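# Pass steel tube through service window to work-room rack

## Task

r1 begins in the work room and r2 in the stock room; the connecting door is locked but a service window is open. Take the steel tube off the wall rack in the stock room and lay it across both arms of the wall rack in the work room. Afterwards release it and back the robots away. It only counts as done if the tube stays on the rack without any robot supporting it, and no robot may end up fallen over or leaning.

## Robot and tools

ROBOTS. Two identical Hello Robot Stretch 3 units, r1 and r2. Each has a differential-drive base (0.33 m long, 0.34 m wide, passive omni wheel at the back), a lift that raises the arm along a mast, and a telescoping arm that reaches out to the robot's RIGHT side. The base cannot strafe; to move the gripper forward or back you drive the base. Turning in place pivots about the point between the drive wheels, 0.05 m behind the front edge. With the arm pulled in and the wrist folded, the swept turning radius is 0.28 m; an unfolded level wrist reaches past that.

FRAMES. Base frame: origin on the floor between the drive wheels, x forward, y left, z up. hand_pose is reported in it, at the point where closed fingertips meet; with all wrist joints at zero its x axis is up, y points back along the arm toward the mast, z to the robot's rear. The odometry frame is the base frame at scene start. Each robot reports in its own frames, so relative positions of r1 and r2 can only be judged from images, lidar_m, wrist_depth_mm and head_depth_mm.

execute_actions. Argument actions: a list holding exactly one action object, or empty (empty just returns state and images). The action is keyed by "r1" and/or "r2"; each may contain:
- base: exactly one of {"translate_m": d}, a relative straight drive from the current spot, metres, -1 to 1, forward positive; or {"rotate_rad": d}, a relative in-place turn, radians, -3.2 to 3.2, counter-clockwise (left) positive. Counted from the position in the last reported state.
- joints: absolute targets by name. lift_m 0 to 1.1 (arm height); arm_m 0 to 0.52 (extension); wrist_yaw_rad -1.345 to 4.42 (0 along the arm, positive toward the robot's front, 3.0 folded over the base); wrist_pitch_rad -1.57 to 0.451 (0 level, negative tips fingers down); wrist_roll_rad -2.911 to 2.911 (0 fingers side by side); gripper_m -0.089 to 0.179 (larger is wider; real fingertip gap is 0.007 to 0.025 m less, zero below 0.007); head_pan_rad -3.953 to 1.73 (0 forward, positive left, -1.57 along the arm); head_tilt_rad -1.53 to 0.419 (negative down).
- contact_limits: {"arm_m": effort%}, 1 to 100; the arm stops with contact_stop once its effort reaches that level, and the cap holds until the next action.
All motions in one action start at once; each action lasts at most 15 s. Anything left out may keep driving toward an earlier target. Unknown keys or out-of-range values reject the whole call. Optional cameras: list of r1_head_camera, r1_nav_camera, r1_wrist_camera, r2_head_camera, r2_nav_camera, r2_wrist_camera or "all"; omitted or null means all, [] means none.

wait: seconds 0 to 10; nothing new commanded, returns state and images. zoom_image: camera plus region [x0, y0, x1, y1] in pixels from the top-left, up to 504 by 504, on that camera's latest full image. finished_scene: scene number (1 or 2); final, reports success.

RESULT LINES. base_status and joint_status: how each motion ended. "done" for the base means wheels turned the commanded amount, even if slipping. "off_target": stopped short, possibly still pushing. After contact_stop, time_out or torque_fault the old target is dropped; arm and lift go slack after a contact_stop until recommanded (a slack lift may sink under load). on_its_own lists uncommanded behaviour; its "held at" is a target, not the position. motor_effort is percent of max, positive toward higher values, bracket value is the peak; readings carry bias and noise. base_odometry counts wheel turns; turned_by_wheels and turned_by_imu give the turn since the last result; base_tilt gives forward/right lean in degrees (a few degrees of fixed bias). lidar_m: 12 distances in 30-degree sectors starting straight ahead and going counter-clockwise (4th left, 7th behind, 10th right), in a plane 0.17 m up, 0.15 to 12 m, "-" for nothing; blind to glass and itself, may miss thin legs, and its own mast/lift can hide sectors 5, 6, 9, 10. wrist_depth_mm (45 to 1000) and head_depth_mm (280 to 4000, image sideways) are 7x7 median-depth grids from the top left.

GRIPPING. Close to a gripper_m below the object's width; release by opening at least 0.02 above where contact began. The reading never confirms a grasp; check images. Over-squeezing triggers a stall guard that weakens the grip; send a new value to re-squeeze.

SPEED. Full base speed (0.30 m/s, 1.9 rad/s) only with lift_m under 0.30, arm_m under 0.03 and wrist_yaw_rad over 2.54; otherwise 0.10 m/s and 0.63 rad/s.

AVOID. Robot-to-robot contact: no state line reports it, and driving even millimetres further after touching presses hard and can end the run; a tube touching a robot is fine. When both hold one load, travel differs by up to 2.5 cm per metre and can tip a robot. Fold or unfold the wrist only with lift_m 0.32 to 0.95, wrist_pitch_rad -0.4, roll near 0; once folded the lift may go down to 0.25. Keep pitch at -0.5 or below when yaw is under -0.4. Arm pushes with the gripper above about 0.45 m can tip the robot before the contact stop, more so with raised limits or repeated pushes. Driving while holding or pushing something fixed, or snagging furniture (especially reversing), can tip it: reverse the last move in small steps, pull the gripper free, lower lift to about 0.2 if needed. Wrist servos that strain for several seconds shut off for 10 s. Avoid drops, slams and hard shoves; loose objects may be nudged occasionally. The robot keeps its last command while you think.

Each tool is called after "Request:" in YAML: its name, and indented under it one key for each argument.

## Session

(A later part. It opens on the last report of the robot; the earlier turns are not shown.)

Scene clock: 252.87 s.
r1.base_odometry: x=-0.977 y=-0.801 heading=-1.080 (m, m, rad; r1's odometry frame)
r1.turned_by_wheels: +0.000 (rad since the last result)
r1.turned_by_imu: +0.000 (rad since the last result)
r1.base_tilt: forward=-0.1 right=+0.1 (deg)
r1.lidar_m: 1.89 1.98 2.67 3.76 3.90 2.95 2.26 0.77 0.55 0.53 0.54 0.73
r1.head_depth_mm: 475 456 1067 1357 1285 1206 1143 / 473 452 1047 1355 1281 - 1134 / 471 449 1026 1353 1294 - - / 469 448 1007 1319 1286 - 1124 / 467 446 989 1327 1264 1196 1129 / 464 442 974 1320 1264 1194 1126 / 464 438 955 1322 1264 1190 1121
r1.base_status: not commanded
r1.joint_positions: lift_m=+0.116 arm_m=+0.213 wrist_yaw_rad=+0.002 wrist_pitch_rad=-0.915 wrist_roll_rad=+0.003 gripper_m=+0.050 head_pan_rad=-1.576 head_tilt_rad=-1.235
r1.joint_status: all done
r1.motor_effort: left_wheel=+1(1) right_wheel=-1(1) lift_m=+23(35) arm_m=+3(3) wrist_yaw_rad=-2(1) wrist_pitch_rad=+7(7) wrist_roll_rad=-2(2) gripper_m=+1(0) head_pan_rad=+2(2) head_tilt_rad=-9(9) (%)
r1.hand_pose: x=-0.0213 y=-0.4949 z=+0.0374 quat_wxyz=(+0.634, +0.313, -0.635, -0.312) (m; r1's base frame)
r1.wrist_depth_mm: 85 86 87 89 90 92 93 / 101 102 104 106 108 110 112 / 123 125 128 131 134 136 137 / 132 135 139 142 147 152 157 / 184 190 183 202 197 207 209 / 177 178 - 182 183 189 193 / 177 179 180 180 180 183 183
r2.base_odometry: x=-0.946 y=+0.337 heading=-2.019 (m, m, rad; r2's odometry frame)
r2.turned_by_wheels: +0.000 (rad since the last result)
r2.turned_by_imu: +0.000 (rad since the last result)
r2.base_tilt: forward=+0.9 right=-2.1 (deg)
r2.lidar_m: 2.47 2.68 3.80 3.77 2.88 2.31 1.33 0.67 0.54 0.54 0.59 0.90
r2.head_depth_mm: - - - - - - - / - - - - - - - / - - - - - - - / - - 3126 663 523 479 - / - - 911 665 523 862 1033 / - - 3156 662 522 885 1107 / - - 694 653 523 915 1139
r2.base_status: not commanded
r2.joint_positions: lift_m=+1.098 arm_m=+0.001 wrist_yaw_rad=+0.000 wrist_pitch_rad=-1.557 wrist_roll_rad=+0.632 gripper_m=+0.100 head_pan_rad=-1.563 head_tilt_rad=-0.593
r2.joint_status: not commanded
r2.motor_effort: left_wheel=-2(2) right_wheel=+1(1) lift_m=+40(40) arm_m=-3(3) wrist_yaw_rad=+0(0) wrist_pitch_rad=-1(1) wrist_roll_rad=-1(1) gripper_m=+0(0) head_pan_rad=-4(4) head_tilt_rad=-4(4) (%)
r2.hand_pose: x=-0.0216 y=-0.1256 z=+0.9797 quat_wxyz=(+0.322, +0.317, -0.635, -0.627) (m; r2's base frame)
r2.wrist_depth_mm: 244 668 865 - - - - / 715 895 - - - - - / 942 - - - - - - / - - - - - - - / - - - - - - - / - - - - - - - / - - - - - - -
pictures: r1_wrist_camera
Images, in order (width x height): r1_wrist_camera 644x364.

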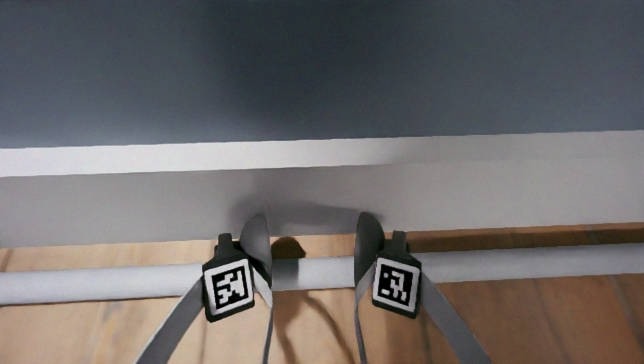

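Request:
execute_actions:
  actions:
    - {"r1":{"joints":{"wrist_pitch_rad":-0.97}}}
  cameras: []

Request:
execute_actions:
  actions:
    - {"r1":{"joints":{"arm_m":0.19}}}
  cameras: []

Request:
execute_actions:
  actions:
    - {"r1":{"joints":{"lift_m":0.14}}}
  cameras: []

Request:
execute_actions:
  actions:
    - {"r1":{"joints":{"arm_m":0.213,"wrist_pitch_rad":-0.9}}}
  cameras: []

Request:
execute_actions:
  actions:
    - {"r1":{"joints":{"lift_m":0.106}}}
  cameras: ["r1_wrist_camera"]

Scene clock: 258.77 s.
r1.base_odometry: x=-0.977 y=-0.801 heading=-1.080 (m, m, rad; r1's odometry frame)
r1.turned_by_wheels: +0.000 (rad since the last result)
r1.turned_by_imu: +0.000 (rad since the last result)
r1.base_tilt: forward=-0.1 right=+0.0 (deg)
r1.lidar_m: 1.89 1.98 2.66 3.75 3.90 2.95 2.27 0.77 0.55 0.53 0.54 0.73
r1.head_depth_mm: 475 456 1070 1360 1280 1204 1142 / 473 452 1050 1351 1279 - 1127 / 470 450 1028 1347 1293 - - / 469 448 1010 1316 1291 - 1124 / 468 446 990 1324 1271 1198 1129 / 466 443 974 1325 1270 1192 1128 / 463 438 957 1318 1260 1189 1124
r1.base_status: not commanded
r1.joint_positions: lift_m=+0.116 arm_m=+0.213 wrist_yaw_rad=+0.002 wrist_pitch_rad=-0.929 wrist_roll_rad=+0.003 gripper_m=+0.050 head_pan_rad=-1.576 head_tilt_rad=-1.235
r1.joint_status: all done
r1.motor_effort: left_wheel=+1(1) right_wheel=-1(1) lift_m=+22(23) arm_m=+3(3) wrist_yaw_rad=-1(2) wrist_pitch_rad=-16(17) wrist_roll_rad=-2(1) gripper_m=+0(1) head_pan_rad=+3(2) head_tilt_rad=-8(9) (%)
r1.hand_pose: x=-0.0213 y=-0.4917 z=+0.0354 quat_wxyz=(+0.632, +0.317, -0.632, -0.317) (m; r1's base frame)
r1.wrist_depth_mm: 86 88 89 90 92 93 95 / 102 104 105 108 110 112 115 / 126 128 131 133 133 135 137 / 135 139 143 148 152 158 163 / 193 197 191 200 206 206 205 / 176 182 - 186 186 190 193 / 177 178 179 179 180 182 182
r2.base_odometry: x=-0.946 y=+0.337 heading=-2.019 (m, m, rad; r2's odometry frame)
r2.turned_by_wheels: +0.000 (rad since the last result)
r2.turned_by_imu: -0.001 (rad since the last result)
r2.base_tilt: forward=+0.9 right=-2.2 (deg)
r2.lidar_m: 2.46 2.68 3.80 3.76 2.87 2.31 1.33 0.67 0.54 0.54 0.58 0.90
r2.head_depth_mm: - - - - - - - / - - - - - - - / - - - - - - - / - - 3192 663 523 480 - / - - 910 665 523 860 1030 / - - 3163 663 522 887 1100 / - - 698 655 522 917 1139
r2.base_status: not commanded
r2.joint_positions: lift_m=+1.098 arm_m=+0.001 wrist_yaw_rad=+0.000 wrist_pitch_rad=-1.557 wrist_roll_rad=+0.632 gripper_m=+0.100 head_pan_rad=-1.563 head_tilt_rad=-0.593
r2.joint_status: not commanded
r2.motor_effort: left_wheel=-2(2) right_wheel=+1(1) lift_m=+40(40) arm_m=-4(4) wrist_yaw_rad=+1(0) wrist_pitch_rad=-1(1) wrist_roll_rad=-1(1) gripper_m=+1(0) head_pan_rad=-4(3) head_tilt_rad=-4(4) (%)
r2.hand_pose: x=-0.0216 y=-0.1256 z=+0.9797 quat_wxyz=(+0.322, +0.317, -0.635, -0.627) (m; r2's base frame)
r2.wrist_depth_mm: 245 672 878 - - - - / 706 906 - - - - - / 937 - - - - - - / - - - - - - - / - - - - - - - / - - - - - - - / - - - - - - -
pictures: none
No camera images: the call's "cameras" was empty. Leave "cameras" out to get every camera's image.

Scene clock: 259.87 s.
r1.base_odometry: x=-0.977 y=-0.801 heading=-1.080 (m, m, rad; r1's odometry frame)
r1.turned_by_wheels: +0.000 (rad since the last result)
r1.turned_by_imu: +0.000 (rad since the last result)
r1.base_tilt: forward=-0.1 right=+0.0 (deg)
r1.lidar_m: 1.89 1.98 2.68 3.76 3.88 2.96 2.26 0.77 0.55 0.53 0.54 0.73
r1.head_depth_mm: 475 456 1069 1357 1283 1205 1142 / 472 452 1050 1353 1275 - 1128 / 470 450 1028 1348 1289 - - / 470 448 1008 1323 1286 - 1124 / 467 446 991 1323 1271 1195 1132 / 466 443 972 1317 1266 1191 1126 / 464 439 953 1320 1269 1186 1124
r1.base_status: not commanded
r1.joint_positions: lift_m=+0.116 arm_m=+0.190 wrist_yaw_rad=+0.002 wrist_pitch_rad=-0.938 wrist_roll_rad=+0.003 gripper_m=+0.050 head_pan_rad=-1.576 head_tilt_rad=-1.235
r1.joint_status: all done
r1.motor_effort: left_wheel=+1(1) right_wheel=-1(1) lift_m=+22(23) arm_m=-3(5) wrist_yaw_rad=-1(1) wrist_pitch_rad=-13(16) wrist_roll_rad=-2(2) gripper_m=-1(1) head_pan_rad=+2(3) head_tilt_rad=-8(9) (%)
r1.hand_pose: x=-0.0214 y=-0.4673 z=+0.0342 quat_wxyz=(+0.630, +0.320, -0.631, -0.320) (m; r1's base frame)
r1.wrist_depth_mm: 112 113 115 117 119 121 123 / 133 134 137 139 142 145 146 / 142 145 149 152 155 159 163 / 185 189 194 201 208 215 219 / 204 205 208 206 201 193 196 / 184 187 - 190 194 193 195 / 178 177 177 179 179 181 182
r2.base_odometry: x=-0.946 y=+0.337 heading=-2.019 (m, m, rad; r2's odometry frame)
r2.turned_by_wheels: +0.000 (rad since the last result)
r2.turned_by_imu: +0.000 (rad since the last result)
r2.base_tilt: forward=+0.9 right=-2.1 (deg)
r2.lidar_m: 2.46 2.69 3.81 3.76 2.88 2.31 1.33 0.67 0.54 0.54 0.59 0.90
r2.head_depth_mm: - - - - - - - / - - - - - - - / - - - - - - - / - - 3187 665 523 480 - / - - 907 665 523 861 1034 / - - 3153 664 523 886 1103 / - - 695 653 522 912 1140
r2.base_status: not commanded
r2.joint_positions: lift_m=+1.098 arm_m=+0.001 wrist_yaw_rad=+0.000 wrist_pitch_rad=-1.557 wrist_roll_rad=+0.632 gripper_m=+0.100 head_pan_rad=-1.563 head_tilt_rad=-0.593
r2.joint_status: not commanded
r2.motor_effort: left_wheel=-2(2) right_wheel=+1(1) lift_m=+40(40) arm_m=-3(4) wrist_yaw_rad=+0(0) wrist_pitch_rad=-1(1) wrist_roll_rad=-1(1) gripper_m=+0(0) head_pan_rad=-4(4) head_tilt_rad=-5(5) (%)
r2.hand_pose: x=-0.0216 y=-0.1256 z=+0.9797 quat_wxyz=(+0.322, +0.317, -0.635, -0.627) (m; r2's base frame)
r2.wrist_depth_mm: 244 667 849 - - - - / 703 904 - - - - - / 941 - - - - - - / - - - - - - - / - - - - - - - / - - - - - - - / - - - - - - -
pictures: none
No camera images: the call's "cameras" was empty. Leave "cameras" out to get every camera's image.

Scene clock: 260.83 s.
r1.base_odometry: x=-0.977 y=-0.801 heading=-1.080 (m, m, rad; r1's odometry frame)
r1.turned_by_wheels: +0.000 (rad since the last result)
r1.turned_by_imu: +0.000 (rad since the last result)
r1.base_tilt: forward=-0.1 right=+0.1 (deg)
r1.lidar_m: 1.89 1.99 2.68 3.76 3.89 2.95 2.27 0.76 0.55 0.53 0.55 0.73
r1.head_depth_mm: 475 456 1066 1358 1282 1204 1145 / 472 452 1047 1357 1281 - 1125 / 471 449 1027 1350 1294 - - / 469 448 1010 1325 1291 - 1122 / 468 446 989 1331 1271 1192 1128 / 465 442 971 1324 1264 1189 1128 / 464 438 953 1316 1260 1188 1124
r1.base_status: not commanded
r1.joint_positions: lift_m=+0.140 arm_m=+0.190 wrist_yaw_rad=+0.002 wrist_pitch_rad=-0.975 wrist_roll_rad=+0.003 gripper_m=+0.050 head_pan_rad=-1.576 head_tilt_rad=-1.235
r1.joint_status: all done
r1.motor_effort: left_wheel=+1(2) right_wheel=-1(1) lift_m=+41(42) arm_m=-3(3) wrist_yaw_rad=-1(2) wrist_pitch_rad=+3(13) wrist_roll_rad=-2(2) gripper_m=-1(1) head_pan_rad=+3(3) head_tilt_rad=-8(8) (%)
r1.hand_pose: x=-0.0214 y=-0.4591 z=+0.0528 quat_wxyz=(+0.624, +0.331, -0.625, -0.331) (m; r1's base frame)
r1.wrist_depth_mm: 119 120 121 123 125 127 130 / 141 144 146 149 151 155 158 / 156 158 159 165 169 174 178 / 204 209 216 222 233 235 238 / 220 221 225 224 226 225 228 / 196 194 - 199 198 207 208 / 194 194 195 196 197 199 200
r2.base_odometry: x=-0.946 y=+0.337 heading=-2.019 (m, m, rad; r2's odometry frame)
r2.turned_by_wheels: +0.000 (rad since the last result)
r2.turned_by_imu: +0.000 (rad since the last result)
r2.base_tilt: forward=+0.9 right=-2.1 (deg)
r2.lidar_m: 2.47 2.68 3.81 3.77 2.88 2.31 1.33 0.67 0.54 0.53 0.59 0.90
r2.head_depth_mm: - - - - - - - / - - - - - - - / - - - - - - - / - - 3147 663 522 479 - / - - 908 663 524 862 1027 / - - 3146 666 521 890 1105 / - - 695 652 522 917 1135
r2.base_status: not commanded
r2.joint_positions: lift_m=+1.098 arm_m=+0.001 wrist_yaw_rad=+0.000 wrist_pitch_rad=-1.557 wrist_roll_rad=+0.632 gripper_m=+0.100 head_pan_rad=-1.563 head_tilt_rad=-0.593
r2.joint_status: not commanded
r2.motor_effort: left_wheel=-2(2) right_wheel=+1(1) lift_m=+40(40) arm_m=-3(3) wrist_yaw_rad=+0(0) wrist_pitch_rad=-1(1) wrist_roll_rad=-1(1) gripper_m=+1(0) head_pan_rad=-4(4) head_tilt_rad=-5(5) (%)
r2.hand_pose: x=-0.0216 y=-0.1256 z=+0.9797 quat_wxyz=(+0.322, +0.317, -0.635, -0.627) (m; r2's base frame)
r2.wrist_depth_mm: 243 674 854 - - - - / 708 885 - - - - - / 945 - - - - - - / - - - - - - - / - - - - - - - / - - - - - - - / - - - - - - -
pictures: none
No camera images: the call's "cameras" was empty. Leave "cameras" out to get every camera's image.

Scene clock: 261.93 s.
r1.base_odometry: x=-0.977 y=-0.801 heading=-1.080 (m, m, rad; r1's odometry frame)
r1.turned_by_wheels: +0.000 (rad since the last result)
r1.turned_by_imu: +0.000 (rad since the last result)
r1.base_tilt: forward=+0.0 right=+0.1 (deg)
r1.lidar_m: 1.89 1.98 2.67 3.78 3.89 2.95 2.26 0.77 0.55 0.53 0.54 0.73
r1.head_depth_mm: 475 456 1071 1357 1284 1209 1140 / 472 452 1049 1348 1281 - 1127 / 470 450 1027 1345 1295 - - / 469 448 1011 1323 1292 - 1123 / 467 446 989 1324 1265 1196 1130 / 466 442 972 1315 1265 1193 1127 / 464 439 954 1324 1262 1185 1123
r1.base_status: not commanded
r1.joint_positions: lift_m=+0.140 arm_m=+0.213 wrist_yaw_rad=+0.002 wrist_pitch_rad=-0.915 wrist_roll_rad=+0.003 gripper_m=+0.050 head_pan_rad=-1.576 head_tilt_rad=-1.235
r1.joint_status: all done
r1.motor_effort: left_wheel=+1(2) right_wheel=-1(1) lift_m=+40(41) arm_m=+3(3) wrist_yaw_rad=-1(1) wrist_pitch_rad=+7(11) wrist_roll_rad=-2(2) gripper_m=+0(0) head_pan_rad=+2(3) head_tilt_rad=-9(8) (%)
r1.hand_pose: x=-0.0214 y=-0.4948 z=+0.0605 quat_wxyz=(+0.634, +0.313, -0.635, -0.313) (m; r1's base frame)
r1.wrist_depth_mm: 86 86 87 89 90 92 93 / 101 102 104 106 108 110 112 / 123 125 128 131 134 137 141 / 148 152 153 154 158 161 162 / 185 191 184 207 208 228 228 / 214 214 - 215 222 218 218 / 197 198 198 201 201 204 205
r2.base_odometry: x=-0.946 y=+0.337 heading=-2.019 (m, m, rad; r2's odometry frame)
r2.turned_by_wheels: +0.000 (rad since the last result)
r2.turned_by_imu: +0.000 (rad since the last result)
r2.base_tilt: forward=+0.9 right=-2.1 (deg)
r2.lidar_m: 2.46 2.68 3.81 3.76 2.87 2.31 1.34 0.67 0.54 0.54 0.59 0.90
r2.head_depth_mm: - - - - - - - / - - - - - - - / - - - - - - - / - - 3171 664 522 479 - / - - 909 664 522 859 1032 / - - 3206 662 522 890 1102 / - - 695 654 522 911 1143
r2.base_status: not commanded
r2.joint_positions: lift_m=+1.098 arm_m=+0.001 wrist_yaw_rad=+0.000 wrist_pitch_rad=-1.557 wrist_roll_rad=+0.632 gripper_m=+0.100 head_pan_rad=-1.563 head_tilt_rad=-0.593
r2.joint_status: not commanded
r2.motor_effort: left_wheel=-1(2) right_wheel=+1(1) lift_m=+39(40) arm_m=-4(3) wrist_yaw_rad=+0(0) wrist_pitch_rad=-1(1) wrist_roll_rad=-1(1) gripper_m=+0(0) head_pan_rad=-4(4) head_tilt_rad=-4(5) (%)
r2.hand_pose: x=-0.0216 y=-0.1256 z=+0.9797 quat_wxyz=(+0.322, +0.317, -0.635, -0.627) (m; r2's base frame)
r2.wrist_depth_mm: 244 680 857 - - - - / 704 914 - - - - - / 951 - - - - - - / - - - - - - - / - - - - - - - / - - - - - - - / - - - - - - -
pictures: none
No camera images: the call's "cameras" was empty. Leave "cameras" out to get every camera's image.

Scene clock: 263.03 s.
r1.base_odometry: x=-0.977 y=-0.801 heading=-1.080 (m, m, rad; r1's odometry frame)
r1.turned_by_wheels: +0.000 (rad since the last result)
r1.turned_by_imu: +0.000 (rad since the last result)
r1.base_tilt: forward=-0.1 right=+0.1 (deg)
r1.lidar_m: 1.88 1.98 2.67 3.76 3.90 2.96 2.27 0.77 0.55 0.53 0.54 0.73
r1.head_depth_mm: 475 456 1069 1361 1281 1209 1143 / 473 452 1051 1355 1278 - 1130 / 471 450 1024 1348 1296 - - / 468 448 1010 1318 1289 - 1124 / 467 446 990 1323 1267 1198 1127 / 465 442 976 1319 1268 1196 1118 / 464 438 953 1318 1260 1188 1123
r1.base_status: not commanded
r1.joint_positions: lift_m=+0.106 arm_m=+0.213 wrist_yaw_rad=+0.002 wrist_pitch_rad=-0.915 wrist_roll_rad=+0.003 gripper_m=+0.050 head_pan_rad=-1.576 head_tilt_rad=-1.235
r1.joint_status: all done
r1.motor_effort: left_wheel=+1(1) right_wheel=+0(1) lift_m=+23(35) arm_m=+3(3) wrist_yaw_rad=-1(0) wrist_pitch_rad=+7(7) wrist_roll_rad=-1(2) gripper_m=-1(0) head_pan_rad=+3(2) head_tilt_rad=-9(9) (%)
r1.hand_pose: x=-0.0214 y=-0.4949 z=+0.0274 quat_wxyz=(+0.634, +0.312, -0.635, -0.312) (m; r1's base frame)
r1.wrist_depth_mm: 85 86 87 89 91 92 93 / 101 102 104 106 108 110 112 / 120 120 122 124 125 127 129 / 132 134 138 144 147 152 158 / 184 190 184 193 195 198 199 / 181 182 - 183 187 187 186 / 169 170 171 171 172 173 174
r2.base_odometry: x=-0.946 y=+0.337 heading=-2.019 (m, m, rad; r2's odometry frame)
r2.turned_by_wheels: +0.000 (rad since the last result)
r2.turned_by_imu: +0.000 (rad since the last result)
r2.base_tilt: forward=+0.9 right=-2.2 (deg)
r2.lidar_m: 2.46 2.69 3.80 3.75 2.88 2.30 1.33 0.67 0.54 0.54 0.58 0.90
r2.head_depth_mm: - - - - - - - / - - - - - - - / - - - - - - - / - - 3185 664 522 479 - / - - 911 665 522 865 1031 / - - 3141 665 522 887 1103 / - - 695 653 523 914 1144
r2.base_status: not commanded
r2.joint_positions: lift_m=+1.098 arm_m=+0.001 wrist_yaw_rad=+0.000 wrist_pitch_rad=-1.557 wrist_roll_rad=+0.632 gripper_m=+0.100 head_pan_rad=-1.563 head_tilt_rad=-0.593
r2.joint_status: not commanded
r2.motor_effort: left_wheel=-2(2) right_wheel=+1(1) lift_m=+40(39) arm_m=-3(4) wrist_yaw_rad=+1(0) wrist_pitch_rad=-1(1) wrist_roll_rad=-1(1) gripper_m=+0(1) head_pan_rad=-4(4) head_tilt_rad=-5(4) (%)
r2.hand_pose: x=-0.0216 y=-0.1256 z=+0.9797 quat_wxyz=(+0.322, +0.317, -0.635, -0.627) (m; r2's base frame)
r2.wrist_depth_mm: 244 668 879 - - - - / 714 911 - - - - - / 948 - - - - - - / - - - - - - - / - - - - - - - / - - - - - - - / - - - - - - -
pictures: r1_wrist_camera
Images, in order (width x height): r1_wrist_camera 644x364.

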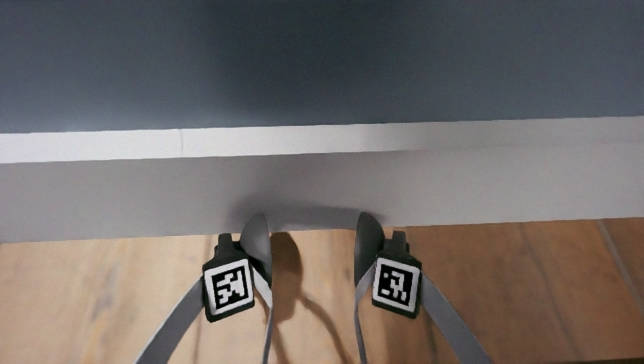

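Request:
execute_actions:
  actions:
    - {"r1":{"joints":{"lift_m":0.22}}}
  cameras: []

Request:
execute_actions:
  actions:
    - {"r1":{"joints":{"arm_m":0.27,"wrist_pitch_rad":-1.56,"wrist_roll_rad":1.55,"gripper_m":0.08}}}
  cameras: ["r1_wrist_camera","r1_head_camera"]

Scene clock: 267.37 s.
r1.base_odometry: x=-0.977 y=-0.801 heading=-1.080 (m, m, rad; r1's odometry frame)
r1.turned_by_wheels: +0.000 (rad since the last result)
r1.turned_by_imu: +0.000 (rad since the last result)
r1.base_tilt: forward=+0.0 right=+0.1 (deg)
r1.lidar_m: 1.89 1.98 2.68 3.78 3.90 2.96 2.27 0.76 0.55 0.53 0.54 0.73
r1.head_depth_mm: 474 456 1071 1353 1281 1214 1139 / 473 452 1047 1348 1284 - 1122 / 471 450 1026 1346 1301 - - / 469 448 1009 1323 1294 - 1119 / 467 446 991 1328 1270 1193 1128 / 465 442 970 1320 1264 1193 1128 / 464 438 953 1309 1268 1187 1125
r1.base_status: not commanded
r1.joint_positions: lift_m=+0.220 arm_m=+0.213 wrist_yaw_rad=+0.002 wrist_pitch_rad=-0.914 wrist_roll_rad=+0.003 gripper_m=+0.050 head_pan_rad=-1.576 head_tilt_rad=-1.235
r1.joint_status: all done
r1.motor_effort: left_wheel=+1(1) right_wheel=-1(1) lift_m=+41(43) arm_m=+3(3) wrist_yaw_rad=-1(1) wrist_pitch_rad=+7(7) wrist_roll_rad=-2(2) gripper_m=+0(0) head_pan_rad=+3(3) head_tilt_rad=-9(9) (%)
r1.hand_pose: x=-0.0214 y=-0.4950 z=+0.1406 quat_wxyz=(+0.634, +0.312, -0.635, -0.312) (m; r1's base frame)
r1.wrist_depth_mm: 85 86 87 89 90 92 93 / 101 102 104 106 108 110 112 / 123 125 128 131 133 137 141 / 158 161 166 172 176 182 189 / 218 218 219 223 228 230 239 / 280 283 - 288 298 296 295 / 269 270 269 272 274 274 277
r2.base_odometry: x=-0.946 y=+0.337 heading=-2.019 (m, m, rad; r2's odometry frame)
r2.turned_by_wheels: +0.000 (rad since the last result)
r2.turned_by_imu: -0.001 (rad since the last result)
r2.base_tilt: forward=+0.9 right=-2.1 (deg)
r2.lidar_m: 2.46 2.69 3.77 3.76 2.87 2.31 1.33 0.67 0.54 0.54 0.59 0.90
r2.head_depth_mm: - - - - - - - / - - - - - - - / - - - - - - - / - - 3171 663 522 480 - / - - 911 662 523 862 1026 / - - 3141 665 522 890 1104 / - - 696 653 522 916 1143
r2.base_status: not commanded
r2.joint_positions: lift_m=+1.098 arm_m=+0.001 wrist_yaw_rad=+0.000 wrist_pitch_rad=-1.557 wrist_roll_rad=+0.632 gripper_m=+0.100 head_pan_rad=-1.563 head_tilt_rad=-0.593
r2.joint_status: not commanded
r2.motor_effort: left_wheel=-2(2) right_wheel=+1(1) lift_m=+40(40) arm_m=-4(4) wrist_yaw_rad=+1(1) wrist_pitch_rad=-1(1) wrist_roll_rad=-1(1) gripper_m=+1(0) head_pan_rad=-4(4) head_tilt_rad=-4(4) (%)
r2.hand_pose: x=-0.0216 y=-0.1256 z=+0.9797 quat_wxyz=(+0.322, +0.317, -0.635, -0.627) (m; r2's base frame)
r2.wrist_depth_mm: 244 660 897 - - - - / 707 916 - - - - - / 960 - - - - - - / - - - - - - - / - - - - - - - / - - - - - - - / - - - - - - -
pictures: none
No camera images: the call's "cameras" was empty. Leave "cameras" out to get every camera's image.

Scene clock: 268.93 s.
r1.base_odometry: x=-0.977 y=-0.801 heading=-1.080 (m, m, rad; r1's odometry frame)
r1.turned_by_wheels: +0.000 (rad since the last result)
r1.turned_by_imu: +0.000 (rad since the last result)
r1.base_tilt: forward=-0.1 right=+0.1 (deg)
r1.lidar_m: 1.89 1.98 2.67 3.77 3.89 2.95 2.26 0.77 0.55 0.53 0.54 0.73
r1.head_depth_mm: 476 456 1072 1353 1286 1216 1144 / 473 452 1048 1346 1280 - 1117 / 471 450 1024 1348 1300 - - / 468 448 963 1327 1289 - 1126 / 467 446 992 1327 1270 1198 1126 / 465 442 970 1325 1264 1195 1131 / 463 438 952 1302 1260 1186 1126
r1.base_status: not commanded
r1.joint_positions: lift_m=+0.220 arm_m=+0.270 wrist_yaw_rad=+0.002 wrist_pitch_rad=-1.550 wrist_roll_rad=+1.543 gripper_m=+0.080 head_pan_rad=-1.576 head_tilt_rad=-1.235
r1.joint_status: all done
r1.motor_effort: left_wheel=+1(1) right_wheel=-1(1) lift_m=+42(41) arm_m=+3(3) wrist_yaw_rad=-1(2) wrist_pitch_rad=-4(6) wrist_roll_rad=+3(3) gripper_m=+0(96) head_pan_rad=+3(2) head_tilt_rad=-9(9) (%)
r1.hand_pose: x=-0.0216 y=-0.3957 z=+0.1016 quat_wxyz=(+0.011, +0.010, -0.714, -0.700) (m; r1's base frame)
r1.wrist_depth_mm: 159 218 241 244 245 248 247 / 163 216 249 249 249 253 254 / 167 217 256 257 258 258 259 / 169 217 260 263 266 267 265 / 171 217 267 269 271 272 274 / 171 201 279 275 278 280 285 / 171 217 285 284 288 289 293
r2.base_odometry: x=-0.946 y=+0.337 heading=-2.019 (m, m, rad; r2's odometry frame)
r2.turned_by_wheels: +0.000 (rad since the last result)
r2.turned_by_imu: +0.000 (rad since the last result)
r2.base_tilt: forward=+0.9 right=-2.1 (deg)
r2.lidar_m: 2.46 2.69 3.80 3.76 2.87 2.31 1.33 0.67 0.54 0.54 0.59 0.90
r2.head_depth_mm: - - - - - - - / - - - - - - - / - - - - - - - / - - 3169 664 522 479 - / - - 914 664 523 863 1028 / - - 3166 664 522 888 1101 / - - 697 653 522 916 1137
r2.base_status: not commanded
r2.joint_positions: lift_m=+1.098 arm_m=+0.001 wrist_yaw_rad=+0.000 wrist_pitch_rad=-1.557 wrist_roll_rad=+0.632 gripper_m=+0.100 head_pan_rad=-1.563 head_tilt_rad=-0.593
r2.joint_status: not commanded
r2.motor_effort: left_wheel=-2(2) right_wheel=+1(1) lift_m=+40(40) arm_m=-3(4) wrist_yaw_rad=+0(0) wrist_pitch_rad=-1(1) wrist_roll_rad=-1(1) gripper_m=+0(0) head_pan_rad=-4(4) head_tilt_rad=-5(5) (%)
r2.hand_pose: x=-0.0216 y=-0.1256 z=+0.9797 quat_wxyz=(+0.322, +0.317, -0.635, -0.627) (m; r2's base frame)
r2.wrist_depth_mm: 244 674 871 - - - - / 709 904 - - - - - / 956 - - - - - - / - - - - - - - / - - - - - - - / - - - - - - - / - - - - - - -
pictures: r1_head_camera (sideways: a quarter turn clockwise sets it upright), r1_wrist_camera
Images, in order (width x height): r1_head_camera 896x504, r1_wrist_camera 644x364.

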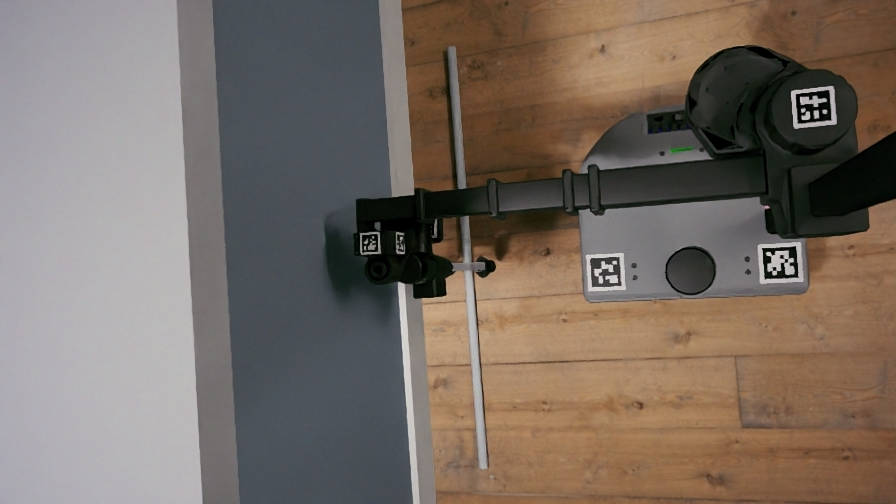

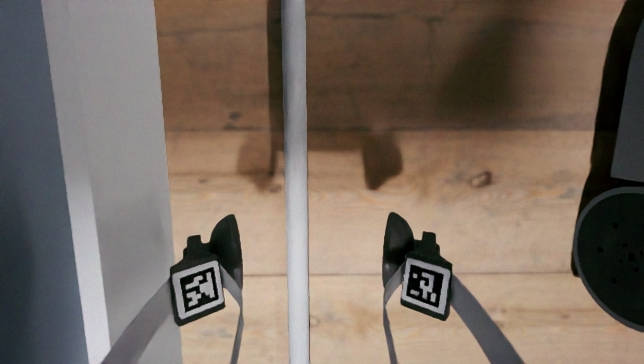

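Request:
execute_actions:
  actions:
    - {"r1":{"base":{"translate_m":-0.017},"joints":{"arm_m":0.281,"lift_m":0.14,"gripper_m":0.05}}}
  cameras: ["r1_wrist_camera","r1_head_camera"]

Scene clock: 281.03 s.
r1.base_odometry: x=-0.985 y=-0.786 heading=-1.080 (m, m, rad; r1's odometry frame)
r1.turned_by_wheels: +0.000 (rad since the last result)
r1.turned_by_imu: +0.001 (rad since the last result)
r1.base_tilt: forward=-0.1 right=+0.0 (deg)
r1.lidar_m: 1.89 2.00 2.69 3.77 3.89 2.94 2.26 0.77 0.55 0.53 0.54 0.73
r1.head_depth_mm: 475 456 1069 1362 1285 1210 1141 / 472 452 1048 1349 1282 - 1126 / 470 449 1026 1353 1302 - - / 469 448 1003 1322 1289 - 1121 / 467 446 992 1322 1271 1194 1130 / 465 443 974 1330 1262 1190 1126 / 464 438 955 1308 1263 1187 1123
r1.base_status: done
r1.joint_positions: lift_m=+0.140 arm_m=+0.281 wrist_yaw_rad=+0.002 wrist_pitch_rad=-1.551 wrist_roll_rad=+1.543 gripper_m=+0.050 head_pan_rad=-1.576 head_tilt_rad=-1.235
r1.joint_status: all done
r1.motor_effort: left_wheel=+1(5) right_wheel=-1(4) lift_m=+22(36) arm_m=+3(4) wrist_yaw_rad=+0(2) wrist_pitch_rad=-3(3) wrist_roll_rad=+2(3) gripper_m=-1(96) head_pan_rad=+3(2) head_tilt_rad=-8(9) (%)
r1.hand_pose: x=-0.0216 y=-0.4064 z=+0.0224 quat_wxyz=(+0.011, +0.010, -0.714, -0.700) (m; r1's base frame)
r1.wrist_depth_mm: 142 168 168 169 170 172 172 / 142 172 173 173 175 175 176 / 142 175 177 178 180 180 180 / 142 180 182 183 184 185 186 / 141 185 186 187 189 189 192 / 142 189 - 190 195 196 197 / 142 184 198 197 200 201 204
r2.base_odometry: x=-0.946 y=+0.337 heading=-2.019 (m, m, rad; r2's odometry frame)
r2.turned_by_wheels: +0.000 (rad since the last result)
r2.turned_by_imu: -0.001 (rad since the last result)
r2.base_tilt: forward=+0.9 right=-2.1 (deg)
r2.lidar_m: 2.46 2.69 3.82 3.78 2.88 2.30 1.33 0.67 0.54 0.54 0.58 0.90
r2.head_depth_mm: - - - - - - - / - - - - - - - / - - - - - - - / - - 3157 663 523 479 - / - - 910 665 521 859 1028 / - - 3132 665 523 886 1107 / - - 695 655 522 912 1136
r2.base_status: not commanded
r2.joint_positions: lift_m=+1.098 arm_m=+0.001 wrist_yaw_rad=+0.000 wrist_pitch_rad=-1.557 wrist_roll_rad=+0.632 gripper_m=+0.100 head_pan_rad=-1.563 head_tilt_rad=-0.593
r2.joint_status: not commanded
r2.motor_effort: left_wheel=-3(2) right_wheel=+1(1) lift_m=+40(39) arm_m=-3(4) wrist_yaw_rad=+0(0) wrist_pitch_rad=-1(1) wrist_roll_rad=-1(1) gripper_m=+0(0) head_pan_rad=-3(4) head_tilt_rad=-4(4) (%)
r2.hand_pose: x=-0.0216 y=-0.1256 z=+0.9797 quat_wxyz=(+0.322, +0.317, -0.635, -0.627) (m; r2's base frame)
r2.wrist_depth_mm: 245 671 880 - - - - / 716 906 - - - - - / 964 - - - - - - / - - - - - - - / - - - - - - - / - - - - - - - / - - - - - - -
pictures: r1_head_camera (sideways: a quarter turn clockwise sets it upright), r1_wrist_camera
Images, in order (width x height): r1_head_camera 896x504, r1_wrist_camera 644x364.

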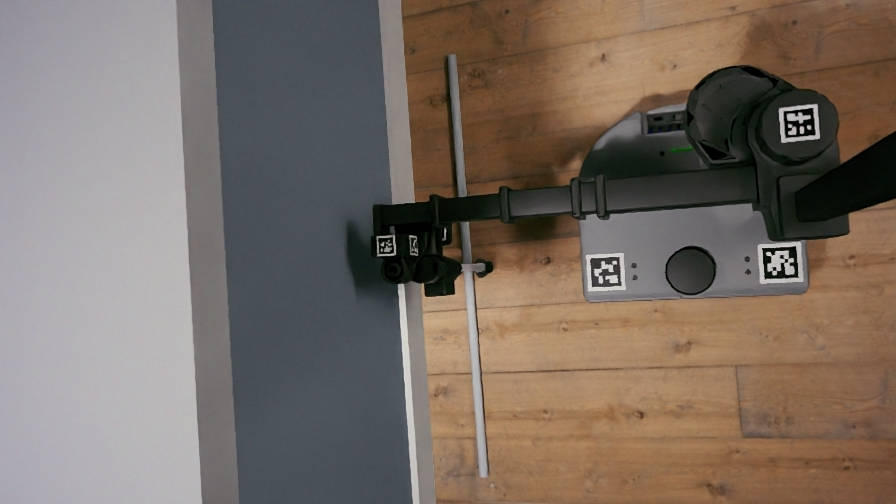

